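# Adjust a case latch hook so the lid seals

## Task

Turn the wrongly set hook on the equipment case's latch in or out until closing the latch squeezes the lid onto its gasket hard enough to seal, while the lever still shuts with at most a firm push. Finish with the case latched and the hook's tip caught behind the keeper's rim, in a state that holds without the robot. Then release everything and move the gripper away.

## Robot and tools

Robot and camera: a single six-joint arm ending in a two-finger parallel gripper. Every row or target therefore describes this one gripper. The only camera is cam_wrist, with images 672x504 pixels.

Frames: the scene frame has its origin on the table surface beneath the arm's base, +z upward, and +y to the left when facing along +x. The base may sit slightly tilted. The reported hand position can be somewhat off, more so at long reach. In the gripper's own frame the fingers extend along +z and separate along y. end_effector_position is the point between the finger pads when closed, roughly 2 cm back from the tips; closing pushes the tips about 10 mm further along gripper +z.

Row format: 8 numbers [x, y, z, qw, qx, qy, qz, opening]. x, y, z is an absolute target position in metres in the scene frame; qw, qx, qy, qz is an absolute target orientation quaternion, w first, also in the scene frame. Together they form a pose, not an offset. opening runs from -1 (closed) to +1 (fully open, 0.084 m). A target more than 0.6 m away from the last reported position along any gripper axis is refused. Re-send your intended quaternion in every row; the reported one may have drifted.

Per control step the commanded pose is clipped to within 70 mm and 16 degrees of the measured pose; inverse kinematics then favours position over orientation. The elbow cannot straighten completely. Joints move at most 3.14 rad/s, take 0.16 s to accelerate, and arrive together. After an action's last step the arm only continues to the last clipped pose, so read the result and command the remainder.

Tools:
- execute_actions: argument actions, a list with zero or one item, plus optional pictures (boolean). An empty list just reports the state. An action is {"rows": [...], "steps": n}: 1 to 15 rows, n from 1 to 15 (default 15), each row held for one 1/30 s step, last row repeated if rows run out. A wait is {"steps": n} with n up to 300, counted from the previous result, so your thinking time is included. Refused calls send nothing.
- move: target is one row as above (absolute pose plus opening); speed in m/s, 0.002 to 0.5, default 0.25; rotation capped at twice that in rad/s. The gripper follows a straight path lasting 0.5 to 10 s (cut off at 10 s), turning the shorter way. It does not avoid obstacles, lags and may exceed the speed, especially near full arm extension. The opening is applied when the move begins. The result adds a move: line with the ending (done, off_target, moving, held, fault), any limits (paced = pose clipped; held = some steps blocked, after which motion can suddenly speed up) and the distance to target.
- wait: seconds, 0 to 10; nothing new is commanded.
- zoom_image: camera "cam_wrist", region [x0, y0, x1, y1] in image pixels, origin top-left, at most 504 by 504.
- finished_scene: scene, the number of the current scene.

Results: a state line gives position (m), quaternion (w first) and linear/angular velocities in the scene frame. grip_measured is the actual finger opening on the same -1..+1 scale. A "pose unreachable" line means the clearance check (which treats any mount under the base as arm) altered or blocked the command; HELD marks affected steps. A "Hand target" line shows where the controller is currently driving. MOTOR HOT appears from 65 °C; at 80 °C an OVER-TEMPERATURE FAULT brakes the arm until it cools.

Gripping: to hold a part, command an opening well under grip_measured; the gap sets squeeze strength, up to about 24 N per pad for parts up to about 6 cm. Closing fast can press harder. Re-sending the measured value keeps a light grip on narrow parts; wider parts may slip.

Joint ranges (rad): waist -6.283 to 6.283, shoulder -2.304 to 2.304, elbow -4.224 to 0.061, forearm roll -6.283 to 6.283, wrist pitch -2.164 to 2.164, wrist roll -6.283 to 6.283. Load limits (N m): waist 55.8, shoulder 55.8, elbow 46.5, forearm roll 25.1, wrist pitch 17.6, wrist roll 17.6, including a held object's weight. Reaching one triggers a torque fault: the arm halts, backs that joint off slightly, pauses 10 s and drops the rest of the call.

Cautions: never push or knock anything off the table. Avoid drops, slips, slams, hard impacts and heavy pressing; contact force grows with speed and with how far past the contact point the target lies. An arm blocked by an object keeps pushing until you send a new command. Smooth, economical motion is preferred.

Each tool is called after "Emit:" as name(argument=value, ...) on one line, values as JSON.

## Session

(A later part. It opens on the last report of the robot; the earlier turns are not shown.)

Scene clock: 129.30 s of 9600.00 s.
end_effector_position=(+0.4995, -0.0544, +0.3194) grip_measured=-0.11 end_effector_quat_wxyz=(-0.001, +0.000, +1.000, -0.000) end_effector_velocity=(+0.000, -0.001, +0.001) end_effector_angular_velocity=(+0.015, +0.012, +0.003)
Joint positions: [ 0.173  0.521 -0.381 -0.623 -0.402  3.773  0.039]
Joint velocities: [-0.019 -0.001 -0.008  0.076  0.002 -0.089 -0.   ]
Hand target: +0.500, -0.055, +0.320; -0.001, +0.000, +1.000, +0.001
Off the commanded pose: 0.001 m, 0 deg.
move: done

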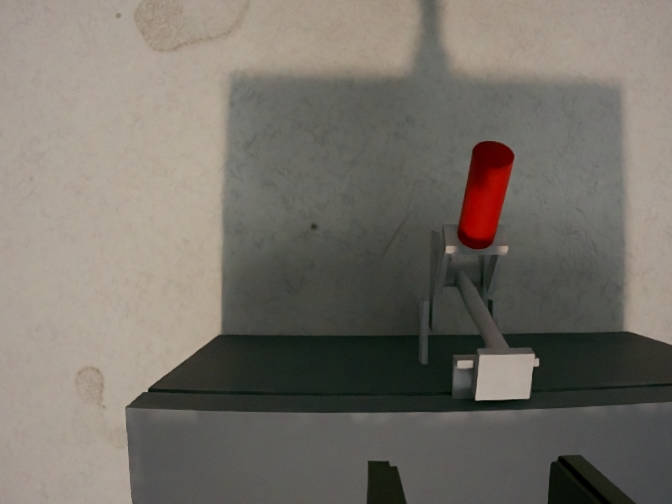

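Emit:
move(target=[0.4765,-0.025,0.25,0,0,-1,0,-0.1], speed=0.15)

Emit:
move(target=[0.4765,-0.025,0.227,0,0,-1,0,-0.1], speed=0.06)

Emit:
move(target=[0.4765,-0.025,0.227,0,0,-1,0,-0.8])

Emit:
move(target=[0.451,-0.025,0.23,0,0,-1,0,-0.8], speed=0.05)

Emit:
move(target=[0.451,-0.025,0.23,0,0.707,-0.707,0,-0.8], speed=0.4)

Scene clock: 140.63 s of 9600.00 s.
end_effector_position=(+0.4767, -0.0254, +0.2504) grip_measured=-0.11 end_effector_quat_wxyz=(-0.000, -0.000, +1.000, -0.000) end_effector_velocity=(+0.000, +0.000, -0.001) end_effector_angular_velocity=(-0.009, -0.017, -0.002)
Joint positions: [ 0.225  0.309 -0.327 -1.293 -0.269  4.518  0.039]
Joint velocities: [ 0.011  0.001  0.009 -0.094 -0.01   0.104 -0.   ]
Hand target: +0.477, -0.025, +0.250; +0.001, -0.000, +1.000, -0.001
Off the commanded pose: 0.001 m, 0 deg.
move: done

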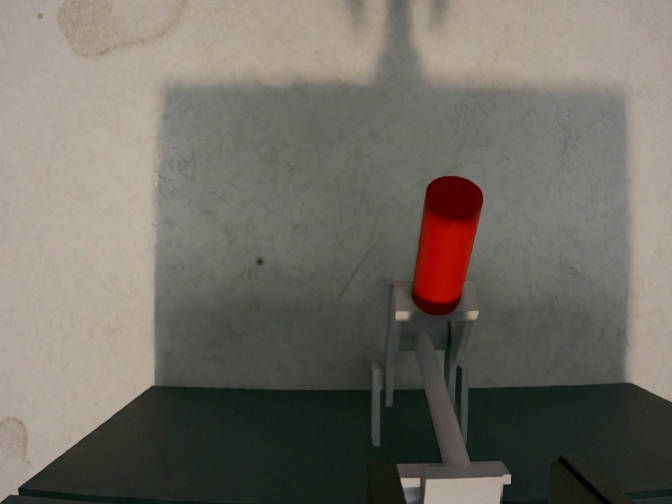

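Scene clock: 141.50 s of 9600.00 s.
end_effector_position=(+0.4767, -0.0250, +0.2274) grip_measured=-0.11 end_effector_quat_wxyz=(-0.001, -0.000, +1.000, +0.000) end_effector_velocity=(+0.000, -0.000, -0.002) end_effector_angular_velocity=(-0.004, -0.018, -0.002)
Joint positions: [ 0.205  0.222 -0.338 -1.585 -0.246  4.802  0.039]
Joint velocities: [ 0.001 -0.004  0.009 -0.122 -0.006  0.124  0.   ]
Hand target: +0.477, -0.025, +0.227; +0.000, -0.000, +1.000, +0.000
Off the commanded pose: 0.000 m, 0 deg.
move: done

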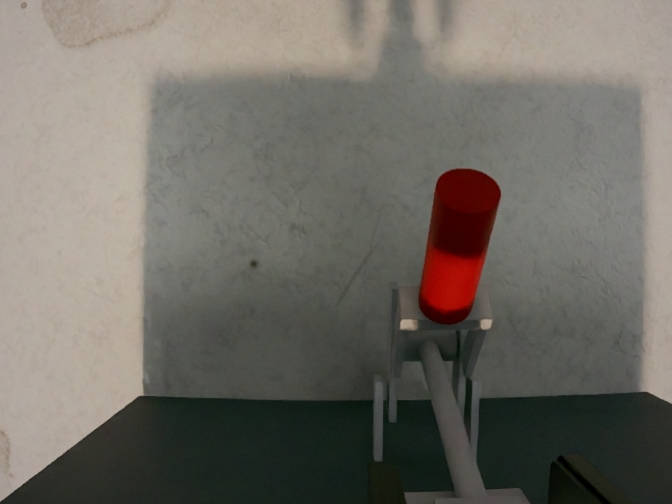

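Scene clock: 142.20 s of 9600.00 s.
end_effector_position=(+0.4766, -0.0249, +0.2270) grip_measured=-0.52 end_effector_quat_wxyz=(-0.000, -0.000, +1.000, +0.000) end_effector_velocity=(+0.001, -0.000, +0.000) end_effector_angular_velocity=(-0.001, -0.002, -0.000)
Joint positions: [ 0.205  0.221 -0.337 -1.599 -0.247  4.816  0.021]
Joint velocities: [-0.    -0.    -0.001 -0.006 -0.001  0.006  0.   ]
Hand target: +0.477, -0.025, +0.227; +0.000, +0.000, +1.000, +0.000
Off the commanded pose: 0.000 m, 0 deg.
move: done

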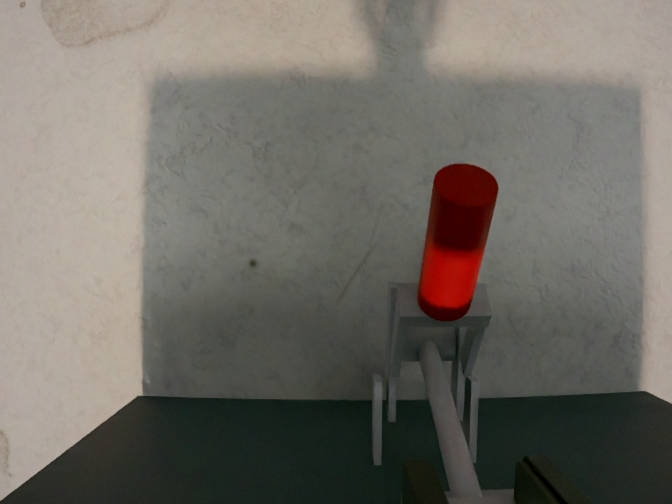

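Scene clock: 143.10 s of 9600.00 s.
end_effector_position=(+0.4509, -0.0251, +0.2299) grip_measured=-0.52 end_effector_quat_wxyz=(-0.000, -0.000, +1.000, -0.000) end_effector_velocity=(-0.001, +0.000, +0.001) end_effector_angular_velocity=(+0.000, -0.003, -0.001)
Joint positions: [ 0.215  0.265 -0.271 -1.671 -0.254  4.899  0.021]
Joint velocities: [ 0.001  0.005  0.004 -0.01  -0.001  0.012 -0.   ]
Hand target: +0.451, -0.025, +0.230; +0.000, -0.000, +1.000, +0.000
Off the commanded pose: 0.000 m, 0 deg.
move: done

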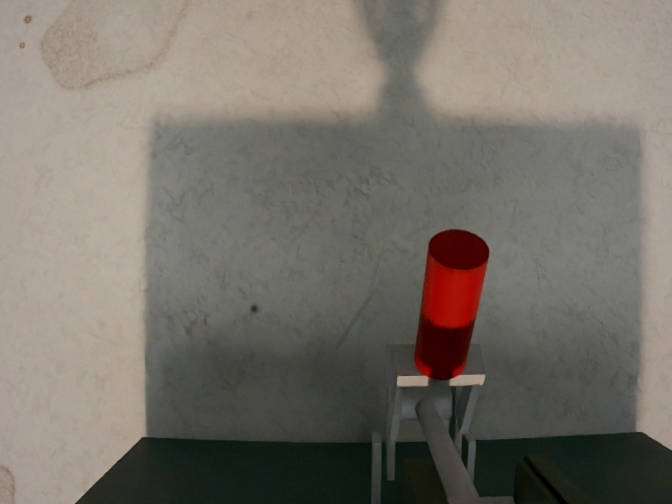

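Scene clock: 145.77 s of 9600.00 s.
end_effector_position=(+0.4512, -0.0250, +0.2299) grip_measured=-0.52 end_effector_quat_wxyz=(-0.001, +0.707, -0.707, +0.001) end_effector_velocity=(-0.001, +0.000, +0.001) end_effector_angular_velocity=(-0.004, +0.019, +0.006)
Joint positions: [ 0.215  0.266 -0.27  -1.687 -0.254  3.345  0.021]
Joint velocities: [ 0.004 -0.004 -0.01   0.106 -0.001 -0.106  0.   ]
Hand target: +0.451, -0.025, +0.230; -0.000, +0.707, -0.707, +0.000
Off the commanded pose: 0.000 m, 0 deg.
move: done

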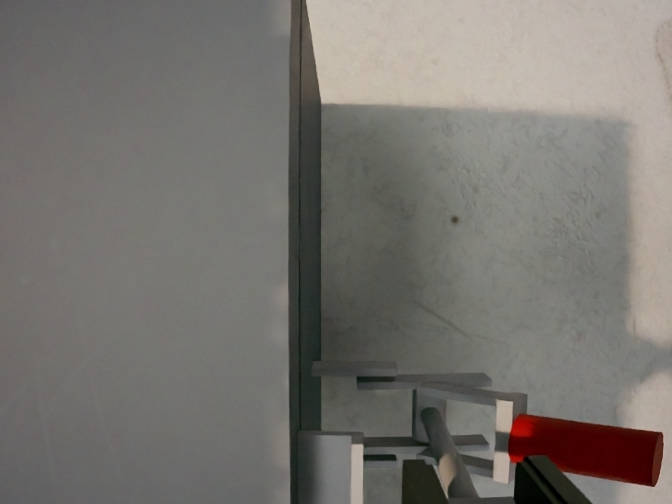

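Emit:
execute_actions(actions=[{"rows":[[0.451,-0.025,0.23,0,1,0,0,-0.8]],"steps":15}], pictures=false)

Emit:
execute_actions(actions=[{"rows":[[0.451,-0.025,0.23,0,0.707,0.707,0,-0.8]],"steps":15}], pictures=false)

Emit:
execute_actions(actions=[{"rows":[[0.451,-0.025,0.23,0,0,1,0,-0.8]],"steps":15}])

Scene clock: 149.47 s of 9600.00 s.
end_effector_position=(+0.4507, -0.0247, +0.2298) grip_measured=-0.52 end_effector_quat_wxyz=(-0.012, +0.890, -0.455, +0.023) end_effector_velocity=(+0.001, -0.000, +0.000) end_effector_angular_velocity=(-0.042, -0.111, +1.469)
Joint positions: [ 0.22   0.28  -0.239 -1.921 -0.276  2.953  0.021]
Joint velocities: [-0.029  0.038  0.066 -0.556 -0.011 -0.95  -0.   ]
Hand target: +0.451, -0.025, +0.230; -0.015, +0.933, -0.358, +0.030
Off the commanded pose: 0.000 m, 54 deg; orientation clipped at the last step of the last action.
Steps of this call (steps 1 to 96: nothing new was sent; steps 97 to 111: all 15 steps of this action). Readings (end_effector_position):
97: (+0.4510, -0.0250, +0.2299)
98: (+0.4510, -0.0250, +0.2299)
100: (+0.4511, -0.0249, +0.2300)
104: (+0.4508, -0.0247, +0.2299)
111: the state above

Scene clock: 149.97 s of 9600.00 s.
end_effector_position=(+0.4510, -0.0246, +0.2300) grip_measured=-0.52 end_effector_quat_wxyz=(-0.021, +0.993, -0.101, +0.049) end_effector_velocity=(-0.002, +0.000, -0.000) end_effector_angular_velocity=(-0.059, -0.106, +1.469)
Joint positions: [ 0.191  0.3   -0.208 -2.22  -0.27   2.48   0.021]
Joint velocities: [-0.092  0.035  0.046 -0.6    0.059 -0.959  0.   ]
Hand target: +0.451, -0.025, +0.230; -0.022, +0.998, +0.005, +0.055
Off the commanded pose: 0.000 m, 102 deg; orientation clipped at the last step of the last action.
Steps of this call (steps 1 to 15: all 15 steps of this action). Readings (end_effector_position):
1: (+0.4508, -0.0247, +0.2298)
2: (+0.4508, -0.0247, +0.2299)
4: (+0.4509, -0.0247, +0.2299)
8: (+0.4510, -0.0247, +0.2300)
15: the state above

Scene clock: 150.47 s of 9600.00 s.
end_effector_position=(+0.4510, -0.0250, +0.2301) grip_measured=-0.52 end_effector_quat_wxyz=(-0.016, +0.956, -0.291, +0.035) end_effector_velocity=(-0.000, -0.001, +0.000) end_effector_angular_velocity=(+0.055, +0.128, -1.488)
Joint positions: [ 0.21   0.29  -0.225 -2.044 -0.276  2.711  0.021]
Joint velocities: [ 0.051 -0.041 -0.07   0.641 -0.     0.906  0.   ]
Hand target: +0.451, -0.025, +0.230; -0.013, +0.920, -0.391, +0.026
Off the commanded pose: 0.000 m, 146 deg; orientation clipped at the last step of the last action.
Steps of this call (steps 1 to 15: all 15 steps of this action). Readings (end_effector_position):
1: (+0.4510, -0.0246, +0.2300)
2: (+0.4511, -0.0247, +0.2300)
4: (+0.4519, -0.0244, +0.2299)
8: (+0.4516, -0.0246, +0.2300)
15: the state above

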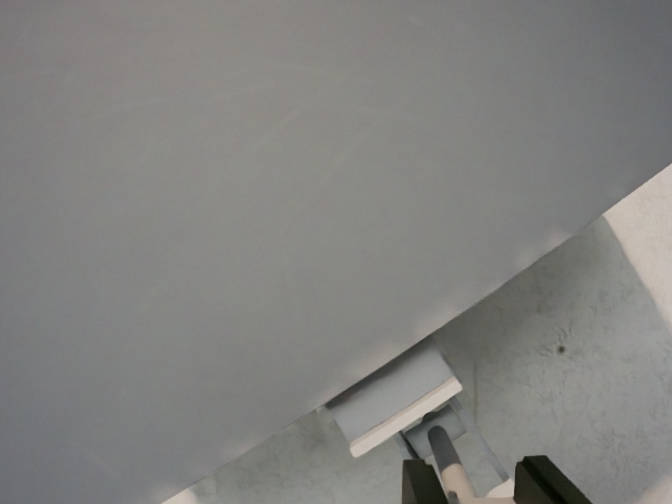

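Emit:
move(target=[0.451,-0.025,0.23,0,0.643,0.766,0,-0.8], speed=0.5)

Emit:
move(target=[0.451,-0.025,0.23,0,-0.423,0.906,0,-0.8], speed=0.5)

Emit:
move(target=[0.451,-0.025,0.23,0,-1,0,0,-0.8], speed=0.5)

Scene clock: 157.43 s of 9600.00 s.
end_effector_position=(+0.4510, -0.0250, +0.2299) grip_measured=-0.52 end_effector_quat_wxyz=(+0.001, +0.643, +0.766, +0.001) end_effector_velocity=(-0.001, -0.000, +0.000) end_effector_angular_velocity=(-0.007, +0.023, +0.003)
Joint positions: [ 0.214  0.266 -0.27  -1.685 -0.253  0.026  0.021]
Joint velocities: [ 0.005 -0.007 -0.012  0.121 -0.005 -0.117 -0.   ]
Hand target: +0.451, -0.025, +0.230; -0.000, +0.643, +0.766, -0.000
Off the commanded pose: 0.000 m, 0 deg.
move: done

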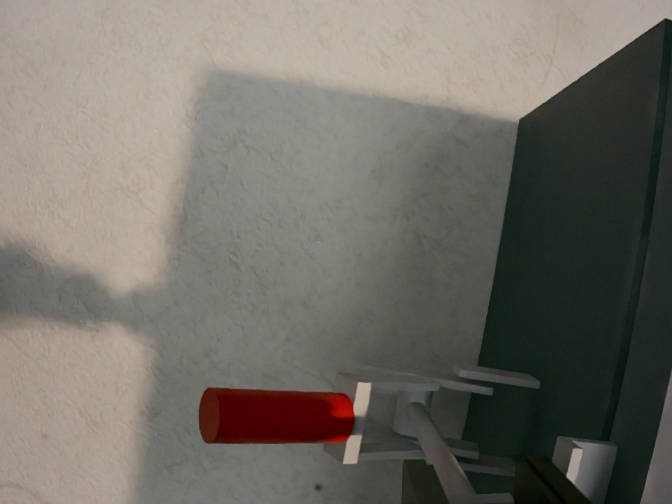

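Scene clock: 160.63 s of 9600.00 s.
end_effector_position=(+0.4509, -0.0250, +0.2298) grip_measured=-0.52 end_effector_quat_wxyz=(+0.001, -0.423, +0.906, -0.000) end_effector_velocity=(-0.002, -0.000, -0.000) end_effector_angular_velocity=(-0.007, +0.021, +0.005)
Joint positions: [ 0.215  0.266 -0.27  -1.687 -0.254 -2.242  0.021]
Joint velocities: [ 0.004 -0.006 -0.009  0.105 -0.005 -0.103 -0.   ]
Hand target: +0.451, -0.025, +0.230; +0.000, -0.423, +0.906, -0.000
Off the commanded pose: 0.000 m, 0 deg.
move: done

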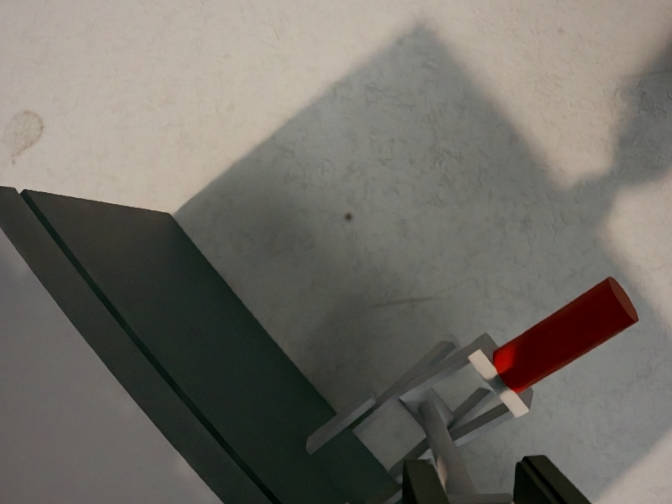

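Scene clock: 163.83 s of 9600.00 s.
end_effector_position=(+0.4509, -0.0250, +0.2299) grip_measured=-0.82 end_effector_quat_wxyz=(-0.000, +1.000, -0.000, +0.001) end_effector_velocity=(+0.000, -0.000, +0.001) end_effector_angular_velocity=(-0.007, +0.018, +0.003)
Joint positions: [ 0.215  0.266 -0.27  -1.687 -0.253 -4.51   0.008]
Joint velocities: [ 0.005 -0.006 -0.012  0.106 -0.005 -0.103  0.   ]
Hand target: +0.451, -0.025, +0.230; -0.000, +1.000, -0.000, +0.000
Off the commanded pose: 0.000 m, 0 deg.
move: done

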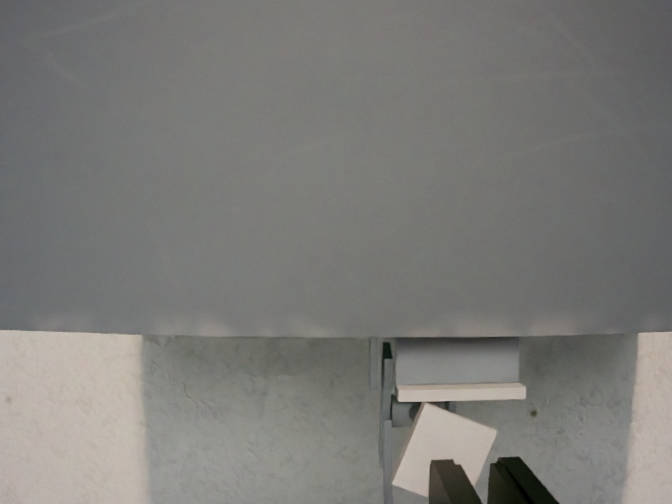

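Emit:
move(target=[0.43,-0.04,0.27,0,-0.707,0.707,0,-0.1], speed=0.5)

Scene clock: 167.43 s of 9600.00 s.
end_effector_position=(+0.4297, -0.0400, +0.2699) grip_measured=-0.11 end_effector_quat_wxyz=(+0.001, +0.708, -0.707, -0.001) end_effector_velocity=(-0.001, -0.000, -0.000) end_effector_angular_velocity=(-0.008, -0.005, -0.011)
Joint positions: [ 0.2    0.488 -0.2   -1.104 -0.273 -3.554  0.039]
Joint velocities: [ 0.01   0.002  0.006 -0.046 -0.009  0.064 -0.   ]
Hand target: +0.430, -0.040, +0.270; +0.001, +0.707, -0.707, -0.001
Off the commanded pose: 0.000 m, 0 deg.
move: done

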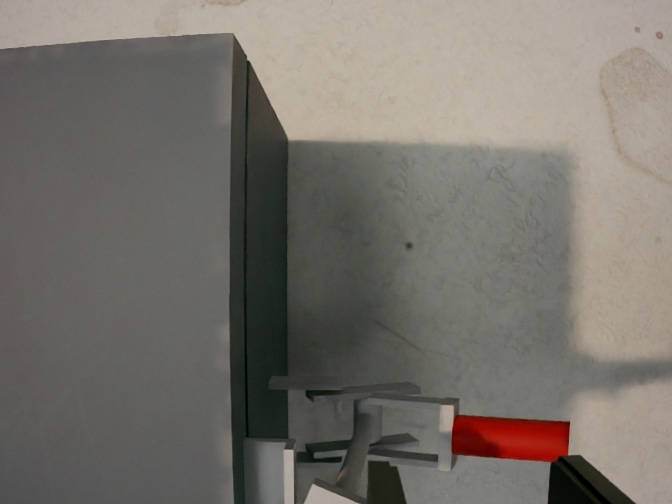

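Emit:
move(target=[0.42,0.15,0.22,0.455,0.542,-0.542,0.455,-1], speed=0.4)

Emit:
move(target=[0.42,0.15,0.11,0.455,0.542,-0.542,0.455,-1], speed=0.2)

Emit:
zoom_image(camera="cam_wrist", region=[220,80,560,420])

Scene clock: 172.30 s of 9600.00 s.
end_effector_position=(+0.4212, +0.1496, +0.2215) grip_measured=-1.00 end_effector_quat_wxyz=(+0.453, +0.541, -0.541, +0.457) end_effector_velocity=(-0.001, +0.001, -0.001) end_effector_angular_velocity=(-0.012, +0.001, +0.000)
Joint positions: [ 0.92  -0.964 -1.137 -0.768 -1.72  -2.676  0.   ]
Joint velocities: [-0.001 -0.009 -0.008  0.004 -0.009  0.001  0.   ]
Hand target: +0.421, +0.150, +0.221; +0.453, +0.541, -0.541, +0.457
Off the commanded pose: 0.002 m, 0 deg.
move: done

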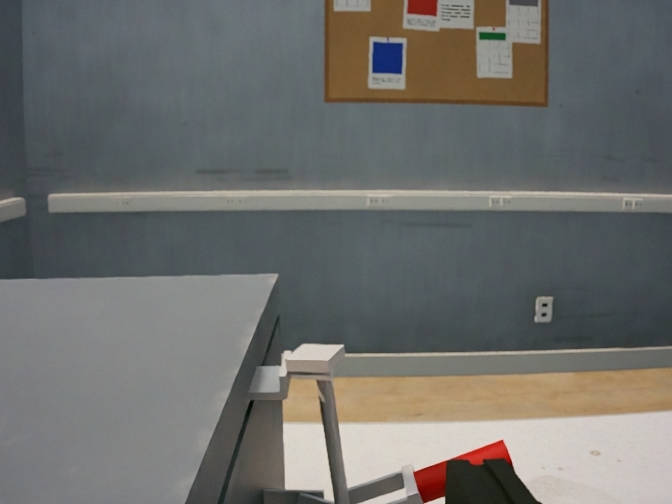

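Scene clock: 173.43 s of 9600.00 s.
end_effector_position=(+0.4199, +0.1501, +0.1103) grip_measured=-1.00 end_effector_quat_wxyz=(+0.455, +0.542, -0.542, +0.454) end_effector_velocity=(+0.000, +0.000, -0.002) end_effector_angular_velocity=(-0.001, -0.001, +0.000)
Joint positions: [ 0.818 -1.205 -1.34  -0.863 -1.68  -2.662  0.   ]
Joint velocities: [-0.002 -0.006 -0.006 -0.002 -0.001  0.     0.   ]
Hand target: +0.420, +0.150, +0.110; +0.455, +0.542, -0.542, +0.454
Off the commanded pose: 0.000 m, 0 deg.
move: done

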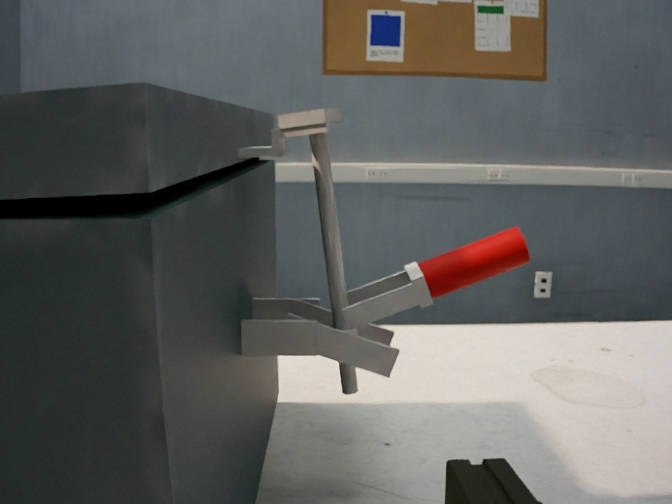

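Region (220, 80, 560, 420) of cam_wrist's 672x504 image, scaled by 1.482, with more detail than that image has.

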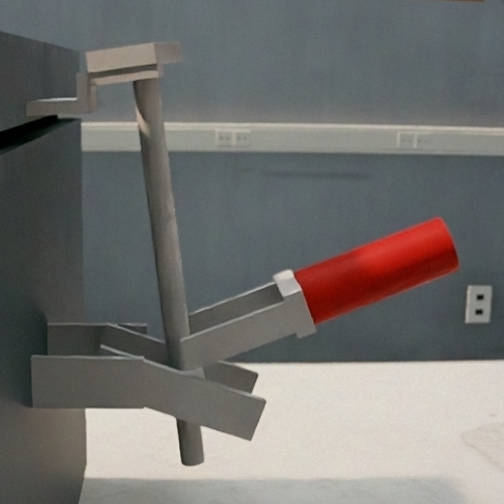

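Emit:
move(target=[0.39,0.03,0.10,0.5,0.5,-0.5,0.5,-1], speed=0.25)

Emit:
move(target=[0.39,-0.012,0.10,0.5,0.5,-0.5,0.5,-1], speed=0.1)

Emit:
move(target=[0.392,-0.012,0.13,0.5,0.5,-0.5,0.5,-1], speed=0.05)

Emit:
move(target=[0.407,-0.012,0.152,0.5,0.5,-0.5,0.5,-1], speed=0.04)

Emit:
move(target=[0.40,0.12,0.15,0.455,0.542,-0.542,0.455,-1], speed=0.2)

Scene clock: 190.50 s of 9600.00 s.
end_effector_position=(+0.3905, +0.0306, +0.1001) grip_measured=-1.00 end_effector_quat_wxyz=(+0.500, +0.501, -0.500, +0.500) end_effector_velocity=(-0.001, -0.003, -0.000) end_effector_angular_velocity=(-0.004, +0.001, -0.001)
Joint positions: [ 0.636 -1.226 -1.166 -0.935 -1.701 -2.503  0.   ]
Joint velocities: [-0.005 -0.001  0.003 -0.002 -0.001  0.003  0.   ]
Hand target: +0.390, +0.030, +0.100; +0.500, +0.500, -0.500, +0.500
Off the commanded pose: 0.001 m, 0 deg.
move: done

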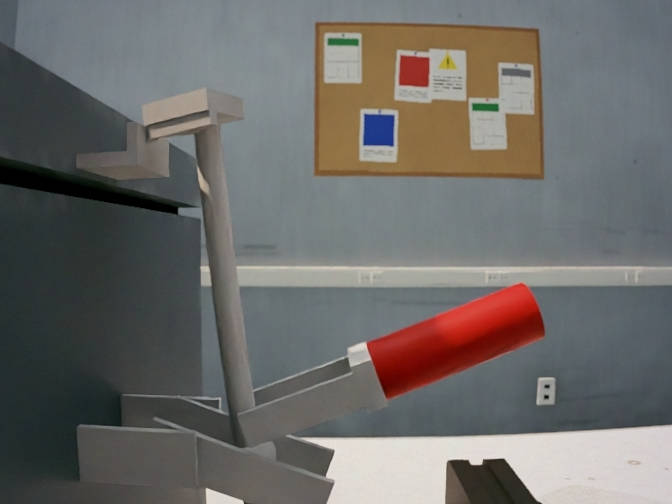

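Scene clock: 191.37 s of 9600.00 s.
end_effector_position=(+0.3901, -0.0116, +0.1000) grip_measured=-1.00 end_effector_quat_wxyz=(+0.500, +0.500, -0.500, +0.500) end_effector_velocity=(-0.001, -0.003, +0.000) end_effector_angular_velocity=(-0.001, +0.001, -0.001)
Joint positions: [ 0.564 -1.195 -1.091 -1.001 -1.682 -2.463  0.   ]
Joint velocities: [-0.005  0.002  0.005 -0.003  0.001  0.002  0.   ]
Hand target: +0.390, -0.012, +0.100; +0.500, +0.500, -0.500, +0.500
Off the commanded pose: 0.000 m, 0 deg.
move: done

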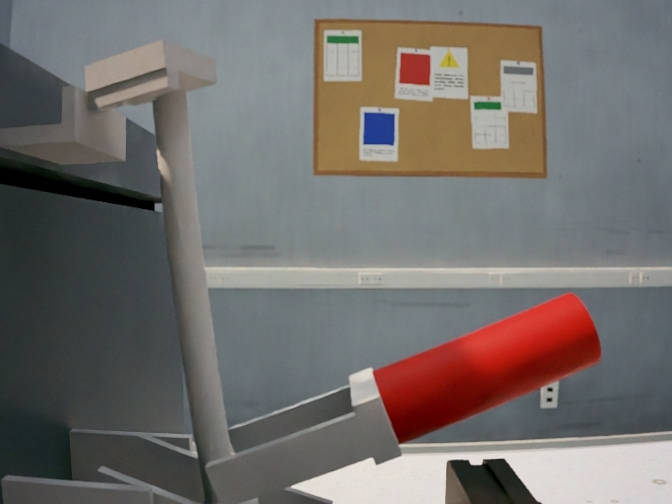

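Scene clock: 192.33 s of 9600.00 s.
end_effector_position=(+0.3920, -0.0121, +0.1298) grip_measured=-1.00 end_effector_quat_wxyz=(+0.500, +0.500, -0.500, +0.500) end_effector_velocity=(+0.000, -0.000, +0.002) end_effector_angular_velocity=(-0.001, +0.002, +0.001)
Joint positions: [ 0.589 -1.124 -1.022 -0.977 -1.681 -2.465  0.   ]
Joint velocities: [ 0.002  0.004  0.005  0.001 -0.001 -0.001  0.   ]
Hand target: +0.392, -0.012, +0.130; +0.500, +0.500, -0.500, +0.500
Off the commanded pose: 0.000 m, 0 deg.
move: done

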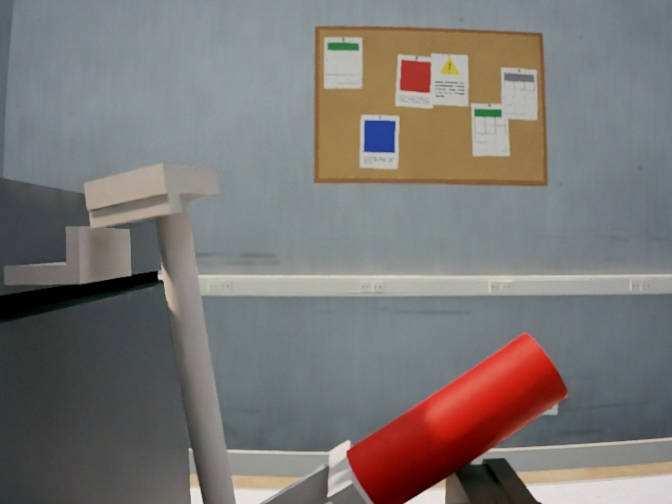

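Scene clock: 193.33 s of 9600.00 s.
end_effector_position=(+0.4069, -0.0120, +0.1518) grip_measured=-1.00 end_effector_quat_wxyz=(+0.500, +0.500, -0.500, +0.500) end_effector_velocity=(+0.001, +0.000, +0.001) end_effector_angular_velocity=(+0.001, -0.001, +0.000)
Joint positions: [ 0.597 -1.059 -0.989 -0.972 -1.699 -2.492  0.   ]
Joint velocities: [ 0.001  0.005  0.002 -0.    -0.001 -0.002  0.   ]
Hand target: +0.407, -0.012, +0.152; +0.500, +0.500, -0.500, +0.500
Off the commanded pose: 0.000 m, 0 deg.
move: done

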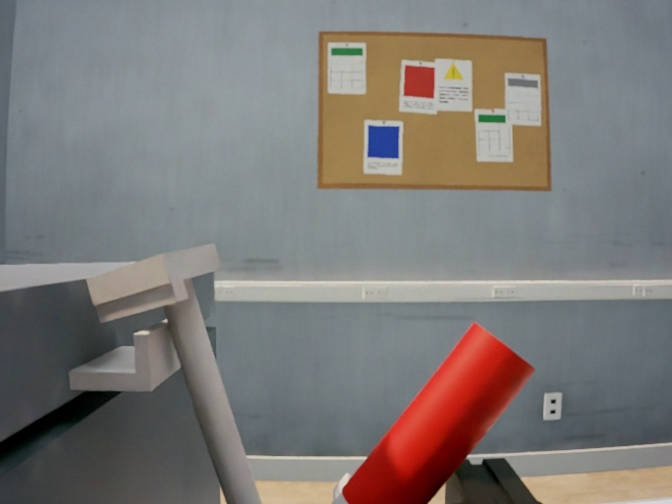

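Scene clock: 194.57 s of 9600.00 s.
end_effector_position=(+0.3997, +0.1193, +0.1500) grip_measured=-1.00 end_effector_quat_wxyz=(+0.455, +0.541, -0.542, +0.455) end_effector_velocity=(+0.000, +0.002, +0.000) end_effector_angular_velocity=(+0.002, +0.001, +0.001)
Joint positions: [ 0.837 -1.094 -1.16  -0.839 -1.637 -2.608  0.   ]
Joint velocities: [ 0.003 -0.001 -0.003  0.001 -0.    -0.002  0.   ]
Hand target: +0.400, +0.120, +0.150; +0.455, +0.541, -0.542, +0.455
Off the commanded pose: 0.001 m, 0 deg.
move: done

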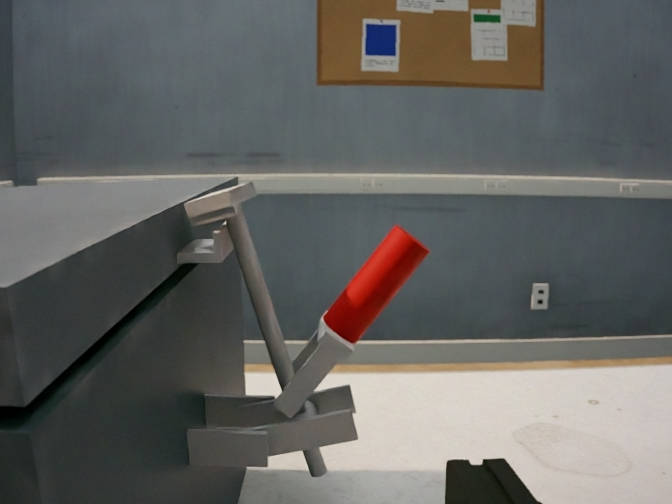

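Emit:
move(target=[0.45,0.10,0.32,0,-0.707,0.707,0,0.1], speed=0.5)

Emit:
move(target=[0.548,-0.02,0.30,0,0.216,0.976,0,0.1], speed=0.5)

Scene clock: 205.83 s of 9600.00 s.
end_effector_position=(+0.4491, +0.0997, +0.3184) grip_measured=+0.09 end_effector_quat_wxyz=(+0.001, +0.706, -0.708, +0.000) end_effector_velocity=(+0.001, -0.000, +0.002) end_effector_angular_velocity=(+0.011, +0.006, +0.001)
Joint positions: [ 0.786  0.32  -0.371 -1.034 -0.607 -3.13   0.048]
Joint velocities: [-0.01   0.009 -0.002  0.021  0.01  -0.031  0.   ]
Hand target: +0.449, +0.100, +0.319; +0.000, +0.706, -0.708, -0.000
Off the commanded pose: 0.002 m, 0 deg.
move: done

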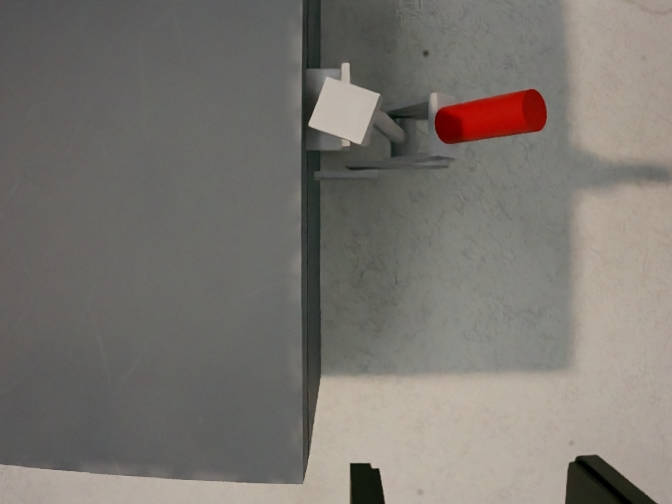

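Scene clock: 208.47 s of 9600.00 s.
end_effector_position=(+0.5475, -0.0189, +0.2997) grip_measured=+0.09 end_effector_quat_wxyz=(-0.002, +0.216, +0.976, +0.001) end_effector_velocity=(+0.002, -0.001, +0.000) end_effector_angular_velocity=(-0.005, -0.004, -0.013)
Joint positions: [ 0.266  0.331 -0.51  -0.775 -0.4   -1.843  0.048]
Joint velocities: [ 0.002 -0.001 -0.001 -0.017 -0.002  0.03   0.   ]
Hand target: +0.548, -0.019, +0.300; -0.002, +0.216, +0.976, +0.001
Off the commanded pose: 0.001 m, 0 deg.
move: done

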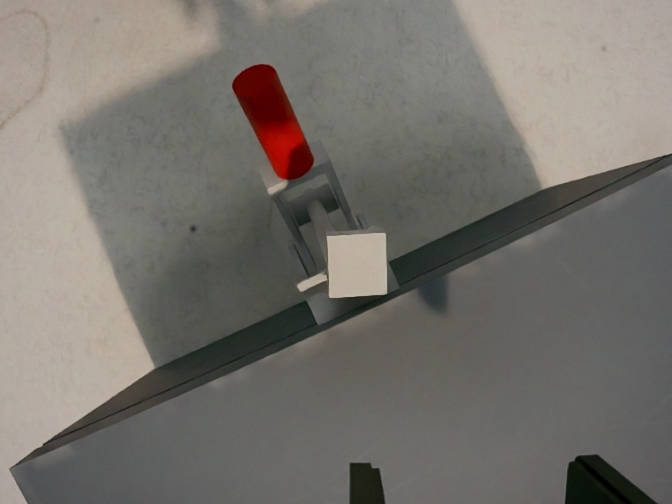

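Emit:
move(target=[0.480,-0.017,0.25,0,0.216,0.976,0,-0.2], speed=0.2)

Emit:
move(target=[0.480,-0.017,0.226,0,0.216,0.976,0,-0.2], speed=0.04)

Emit:
move(target=[0.480,-0.017,0.226,0,0.216,0.976,0,-1])

Scene clock: 213.93 s of 9600.00 s.
end_effector_position=(+0.4803, -0.0173, +0.2504) grip_measured=-0.22 end_effector_quat_wxyz=(-0.000, +0.216, +0.976, +0.000) end_effector_velocity=(-0.001, -0.000, -0.001) end_effector_angular_velocity=(-0.011, -0.017, -0.003)
Joint positions: [ 0.253  0.294 -0.339 -1.293 -0.283 -1.306  0.035]
Joint velocities: [ 0.01   0.001  0.011 -0.096 -0.011  0.107 -0.   ]
Hand target: +0.480, -0.017, +0.250; +0.001, +0.216, +0.976, -0.000
Off the commanded pose: 0.001 m, 0 deg.
move: done

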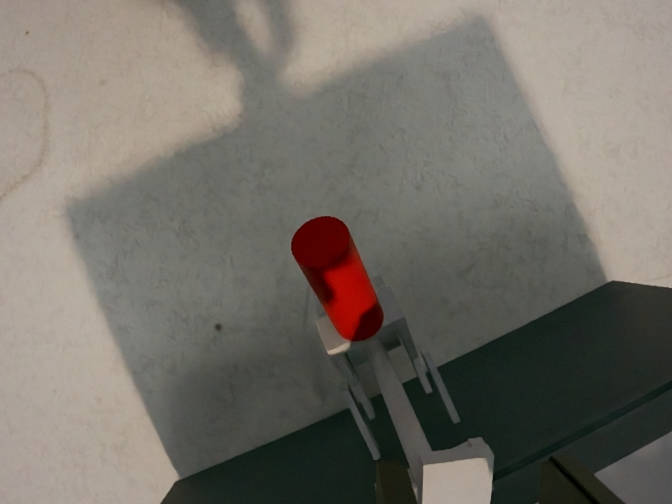

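Scene clock: 214.90 s of 9600.00 s.
end_effector_position=(+0.4802, -0.0168, +0.2267) grip_measured=-0.22 end_effector_quat_wxyz=(-0.000, +0.216, +0.976, +0.000) end_effector_velocity=(+0.001, +0.000, -0.003) end_effector_angular_velocity=(-0.001, -0.013, -0.002)
Joint positions: [ 0.232  0.207 -0.349 -1.582 -0.261 -1.025  0.035]
Joint velocities: [-0.    -0.009  0.003 -0.096 -0.002  0.097  0.   ]
Hand target: +0.480, -0.017, +0.226; +0.000, +0.216, +0.976, +0.000
Off the commanded pose: 0.001 m, 0 deg.
move: done

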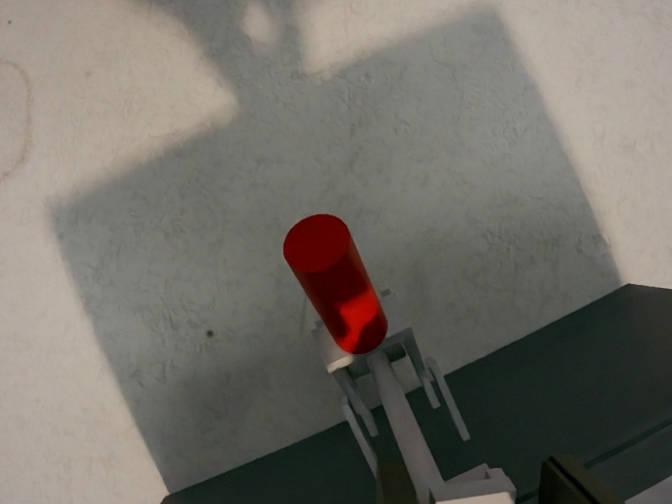

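Scene clock: 215.60 s of 9600.00 s.
end_effector_position=(+0.4806, -0.0150, +0.2264) grip_measured=-0.39 end_effector_quat_wxyz=(-0.001, +0.216, +0.976, +0.004) end_effector_velocity=(+0.000, +0.000, +0.000) end_effector_angular_velocity=(+0.001, -0.001, +0.000)
Joint positions: [ 0.231  0.206 -0.35  -1.593 -0.253 -1.015  0.027]
Joint velocities: [-0.001  0.001  0.    -0.005  0.001  0.004 -0.   ]
Hand target: +0.480, -0.017, +0.226; -0.000, +0.216, +0.976, +0.000
Off the commanded pose: 0.002 m, 0 deg.
move: done

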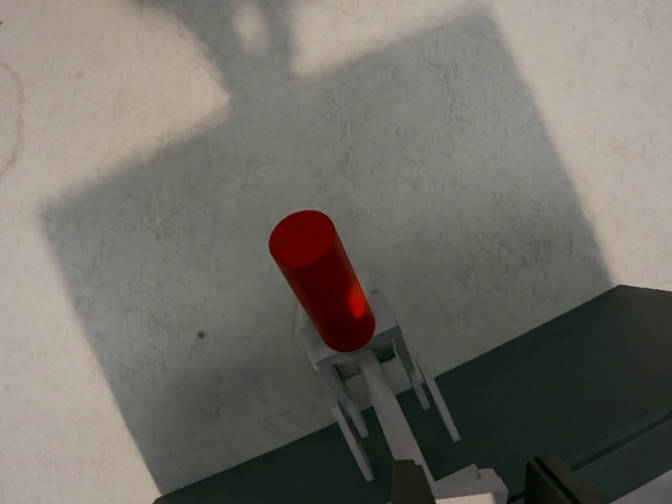

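Emit:
move(target=[0.4795,-0.0135,0.231,0,0.216,0.976,0,-0.25], speed=0.02)

Emit:
move(target=[0.4795,-0.0135,0.231,0,0.216,0.976,0,-1])

Scene clock: 221.03 s of 9600.00 s.
end_effector_position=(+0.4780, -0.0134, +0.2304) grip_measured=-0.27 end_effector_quat_wxyz=(-0.001, +0.216, +0.976, -0.000) end_effector_velocity=(+0.001, +0.001, +0.002) end_effector_angular_velocity=(+0.003, -0.001, -0.000)
Joint positions: [ 0.248  0.219 -0.344 -1.534 -0.27  -1.061  0.032]
Joint velocities: [ 0.004  0.005 -0.001  0.018  0.001 -0.016 -0.   ]
Hand target: +0.479, -0.014, +0.231; -0.000, +0.216, +0.976, -0.000
Off the commanded pose: 0.002 m, 0 deg.
move: done

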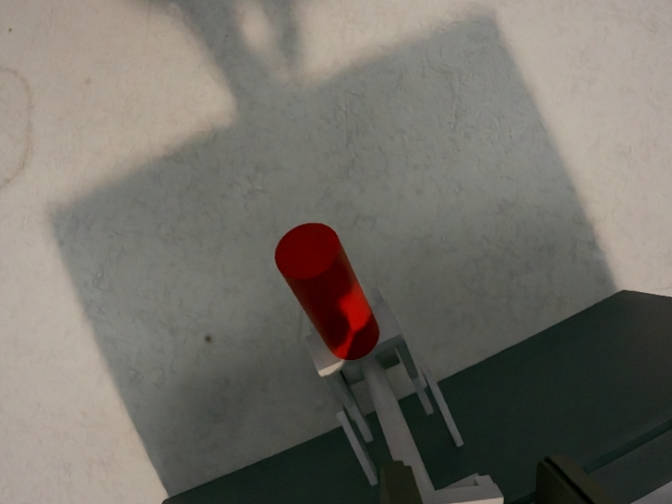

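Scene clock: 221.73 s of 9600.00 s.
end_effector_position=(+0.4776, -0.0138, +0.2305) grip_measured=-0.56 end_effector_quat_wxyz=(-0.001, +0.216, +0.976, -0.001) end_effector_velocity=(-0.001, +0.001, +0.000) end_effector_angular_velocity=(+0.003, -0.000, +0.001)
Joint positions: [ 0.248  0.219 -0.344 -1.532 -0.271 -1.062  0.02 ]
Joint velocities: [ 0.001  0.002  0.002 -0.     0.002 -0.     0.   ]
Hand target: +0.479, -0.013, +0.231; -0.000, +0.216, +0.976, -0.000
Off the commanded pose: 0.002 m, 0 deg.
move: done

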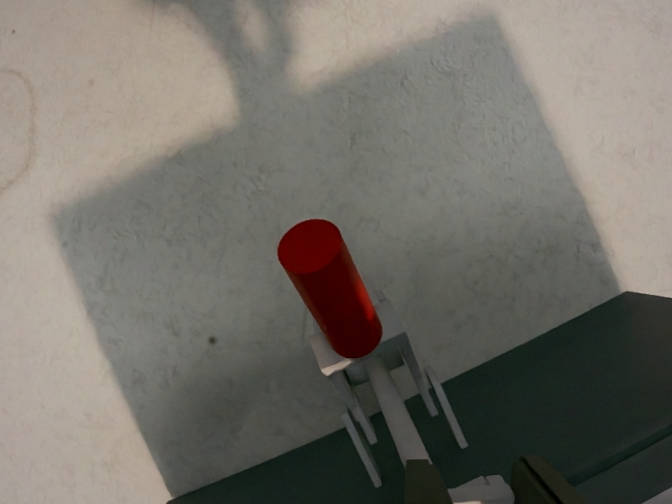

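Emit:
move(target=[0.4496,-0.014,0.236,0,0.216,0.976,0,-1], speed=0.04)

Emit:
move(target=[0.443,-0.018,0.236,0,-0.131,0.991,0,-1], speed=0.4)

Emit:
move(target=[0.4405,-0.025,0.236,0,-0.462,0.887,0,-1], speed=0.4)

Emit:
move(target=[0.443,-0.032,0.236,0,-0.707,0.707,0,-1], speed=0.4)

Scene clock: 226.20 s of 9600.00 s.
end_effector_position=(+0.4499, -0.0140, +0.2360) grip_measured=-0.56 end_effector_quat_wxyz=(-0.000, +0.216, +0.976, +0.000) end_effector_velocity=(-0.001, -0.000, +0.001) end_effector_angular_velocity=(-0.001, -0.003, -0.000)
Joint positions: [ 0.265  0.278 -0.27  -1.585 -0.279 -0.993  0.019]
Joint velocities: [ 0.002  0.007  0.005 -0.004 -0.002  0.006 -0.   ]
Hand target: +0.450, -0.014, +0.236; +0.000, +0.216, +0.976, +0.000
Off the commanded pose: 0.000 m, 0 deg.
move: done

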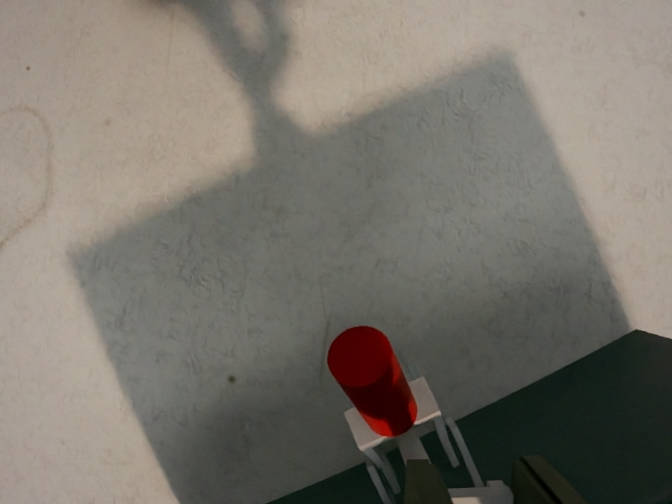

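Scene clock: 227.70 s of 9600.00 s.
end_effector_position=(+0.4430, -0.0180, +0.2359) grip_measured=-0.56 end_effector_quat_wxyz=(+0.001, -0.131, +0.991, +0.000) end_effector_velocity=(-0.001, -0.000, +0.000) end_effector_angular_velocity=(-0.003, +0.015, +0.009)
Joint positions: [ 0.253  0.293 -0.25  -1.62  -0.273 -1.665  0.019]
Joint velocities: [ 0.    -0.003 -0.007  0.07  -0.001 -0.077 -0.   ]
Hand target: +0.443, -0.018, +0.236; +0.000, -0.131, +0.991, +0.000
Off the commanded pose: 0.000 m, 0 deg.
move: done

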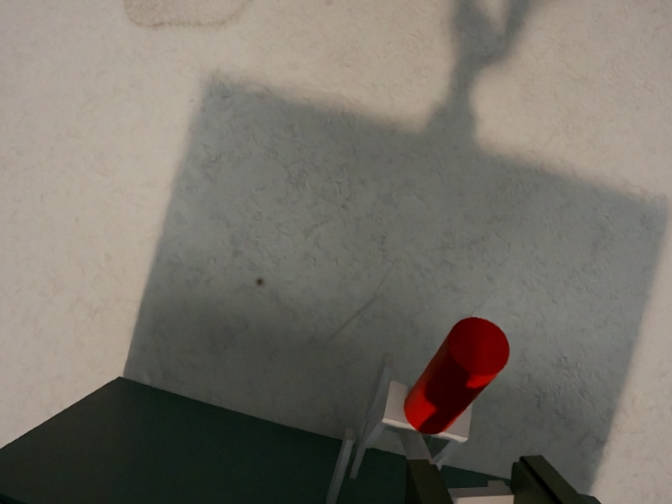

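Scene clock: 229.20 s of 9600.00 s.
end_effector_position=(+0.4406, -0.0249, +0.2359) grip_measured=-0.56 end_effector_quat_wxyz=(+0.001, -0.462, +0.887, -0.000) end_effector_velocity=(-0.002, -0.001, +0.000) end_effector_angular_velocity=(-0.005, +0.020, +0.009)
Joint positions: [ 0.225  0.305 -0.241 -1.637 -0.258 -2.37   0.019]
Joint velocities: [ 0.001 -0.005 -0.009  0.096 -0.002 -0.102 -0.   ]
Hand target: +0.440, -0.025, +0.236; +0.000, -0.462, +0.887, -0.000
Off the commanded pose: 0.000 m, 0 deg.
move: done

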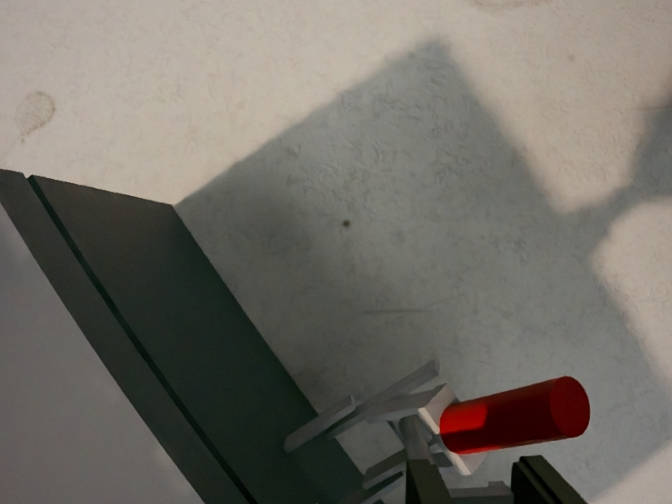

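Scene clock: 230.60 s of 9600.00 s.
end_effector_position=(+0.4432, -0.0318, +0.2359) grip_measured=-0.56 end_effector_quat_wxyz=(-0.001, +0.707, -0.707, +0.001) end_effector_velocity=(-0.000, -0.001, +0.001) end_effector_angular_velocity=(-0.005, +0.020, +0.009)
Joint positions: [ 0.195  0.31  -0.245 -1.634 -0.242 -3.009  0.019]
Joint velocities: [ 0.002 -0.005 -0.012  0.114 -0.003 -0.12   0.   ]
Hand target: +0.443, -0.032, +0.236; -0.000, +0.707, -0.707, +0.000
Off the commanded pose: 0.000 m, 0 deg.
move: done

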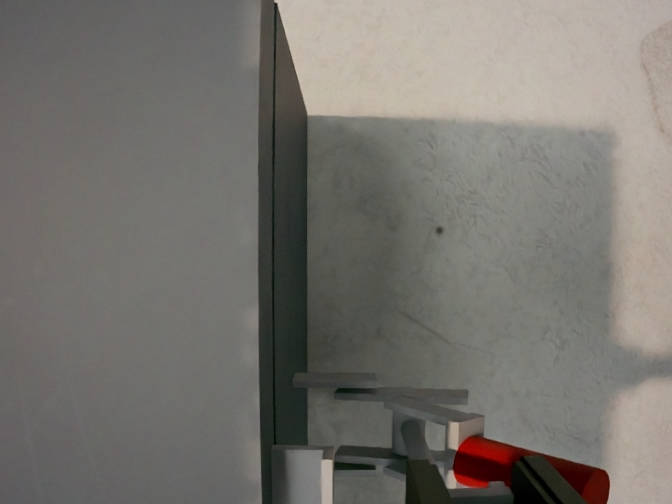

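Emit:
move(target=[0.458,-0.032,0.235,0,-0.707,0.707,0,-1], speed=0.04)

Emit:
move(target=[0.458,-0.032,0.235,0,-0.707,0.707,0,-0.2])

Emit:
move(target=[0.458,-0.032,0.26,0,-0.707,0.707,0,-0.2], speed=0.1)

Emit:
move(target=[0.54,0.008,0.30,0,0,1,0,-0.2], speed=0.5)

Scene clock: 234.87 s of 9600.00 s.
end_effector_position=(+0.4577, -0.0320, +0.2350) grip_measured=-0.56 end_effector_quat_wxyz=(+0.000, +0.707, -0.707, +0.000) end_effector_velocity=(+0.001, -0.000, -0.000) end_effector_angular_velocity=(-0.001, +0.002, +0.001)
Joint positions: [ 0.191  0.285 -0.283 -1.571 -0.24  -3.078  0.019]
Joint velocities: [-0.    -0.004 -0.004  0.014 -0.    -0.015 -0.   ]
Hand target: +0.458, -0.032, +0.235; +0.000, +0.707, -0.707, -0.000
Off the commanded pose: 0.000 m, 0 deg.
move: done

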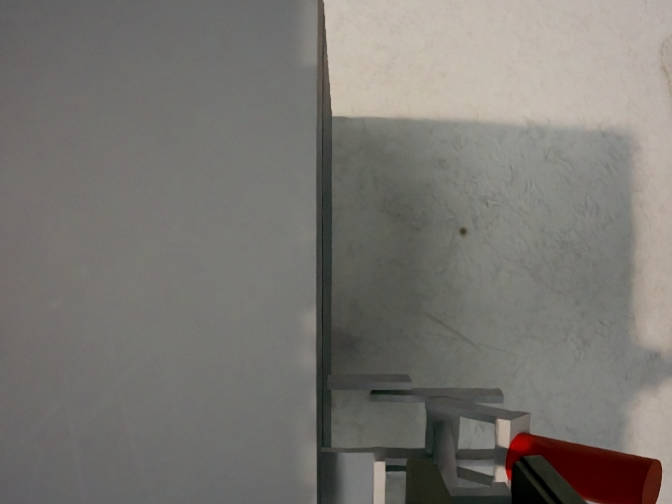

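Scene clock: 235.57 s of 9600.00 s.
end_effector_position=(+0.4580, -0.0320, +0.2350) grip_measured=-0.22 end_effector_quat_wxyz=(+0.000, +0.707, -0.707, +0.000) end_effector_velocity=(+0.001, +0.000, +0.000) end_effector_angular_velocity=(+0.001, -0.002, -0.000)
Joint positions: [ 0.19   0.284 -0.284 -1.57  -0.239 -3.08   0.035]
Joint velocities: [-0.     0.    -0.002  0.     0.001 -0.     0.   ]
Hand target: +0.458, -0.032, +0.235; +0.000, +0.707, -0.707, -0.000
Off the commanded pose: 0.000 m, 0 deg.
move: done

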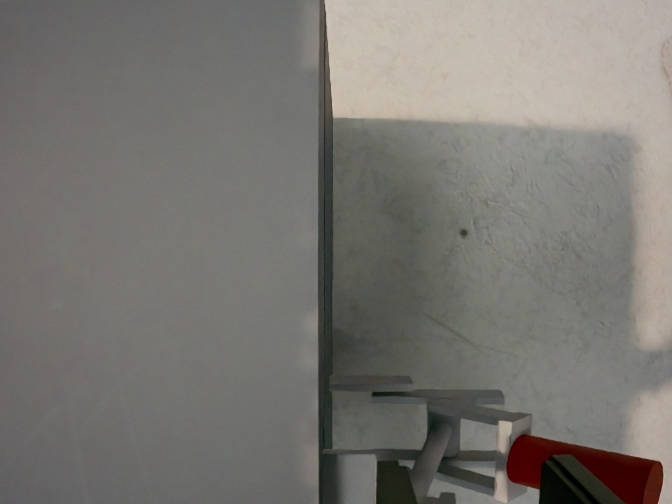

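Scene clock: 236.43 s of 9600.00 s.
end_effector_position=(+0.4578, -0.0319, +0.2596) grip_measured=-0.22 end_effector_quat_wxyz=(-0.000, +0.707, -0.707, +0.001) end_effector_velocity=(+0.001, -0.001, +0.003) end_effector_angular_velocity=(+0.004, +0.020, +0.004)
Joint positions: [ 0.217  0.383 -0.273 -1.232 -0.27  -3.407  0.035]
Joint velocities: [-0.007  0.002 -0.014  0.133 -0.003 -0.142 -0.   ]
Hand target: +0.458, -0.032, +0.260; +0.000, +0.707, -0.707, +0.000
Off the commanded pose: 0.000 m, 0 deg.
move: done

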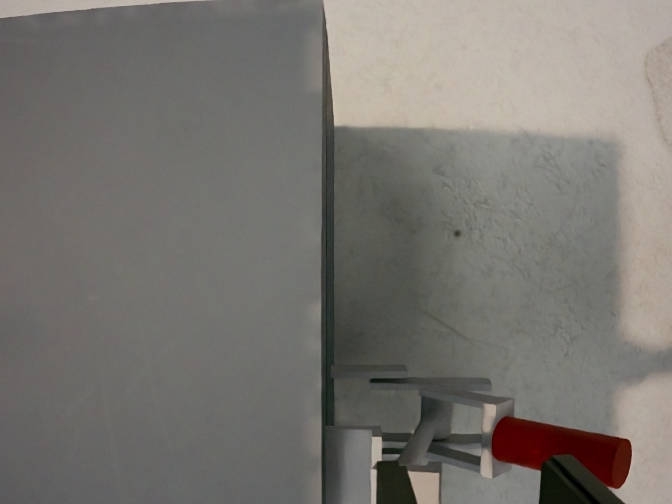

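Scene clock: 238.70 s of 9600.00 s.
end_effector_position=(+0.5398, +0.0081, +0.2998) grip_measured=-0.22 end_effector_quat_wxyz=(-0.001, -0.001, +1.000, +0.000) end_effector_velocity=(-0.000, +0.000, -0.000) end_effector_angular_velocity=(-0.010, -0.006, -0.010)
Joint positions: [ 0.359  0.314 -0.5   -0.87  -0.433 -2.108  0.035]
Joint velocities: [ 0.01  -0.001  0.003 -0.034 -0.008  0.05  -0.   ]
Hand target: +0.540, +0.008, +0.300; -0.000, -0.000, +1.000, -0.000
Off the commanded pose: 0.000 m, 0 deg.
move: done

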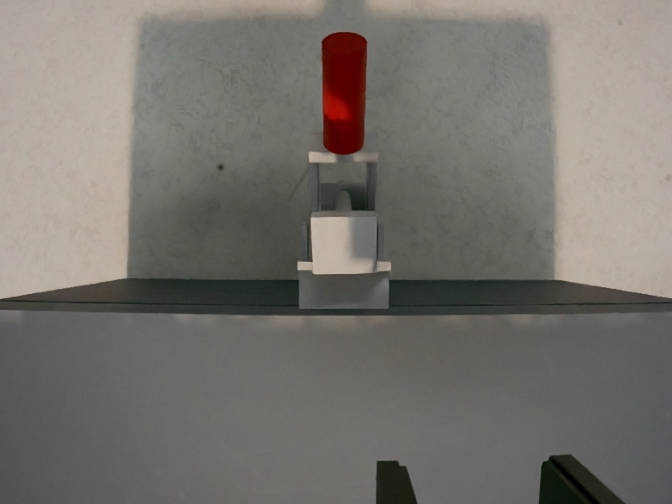

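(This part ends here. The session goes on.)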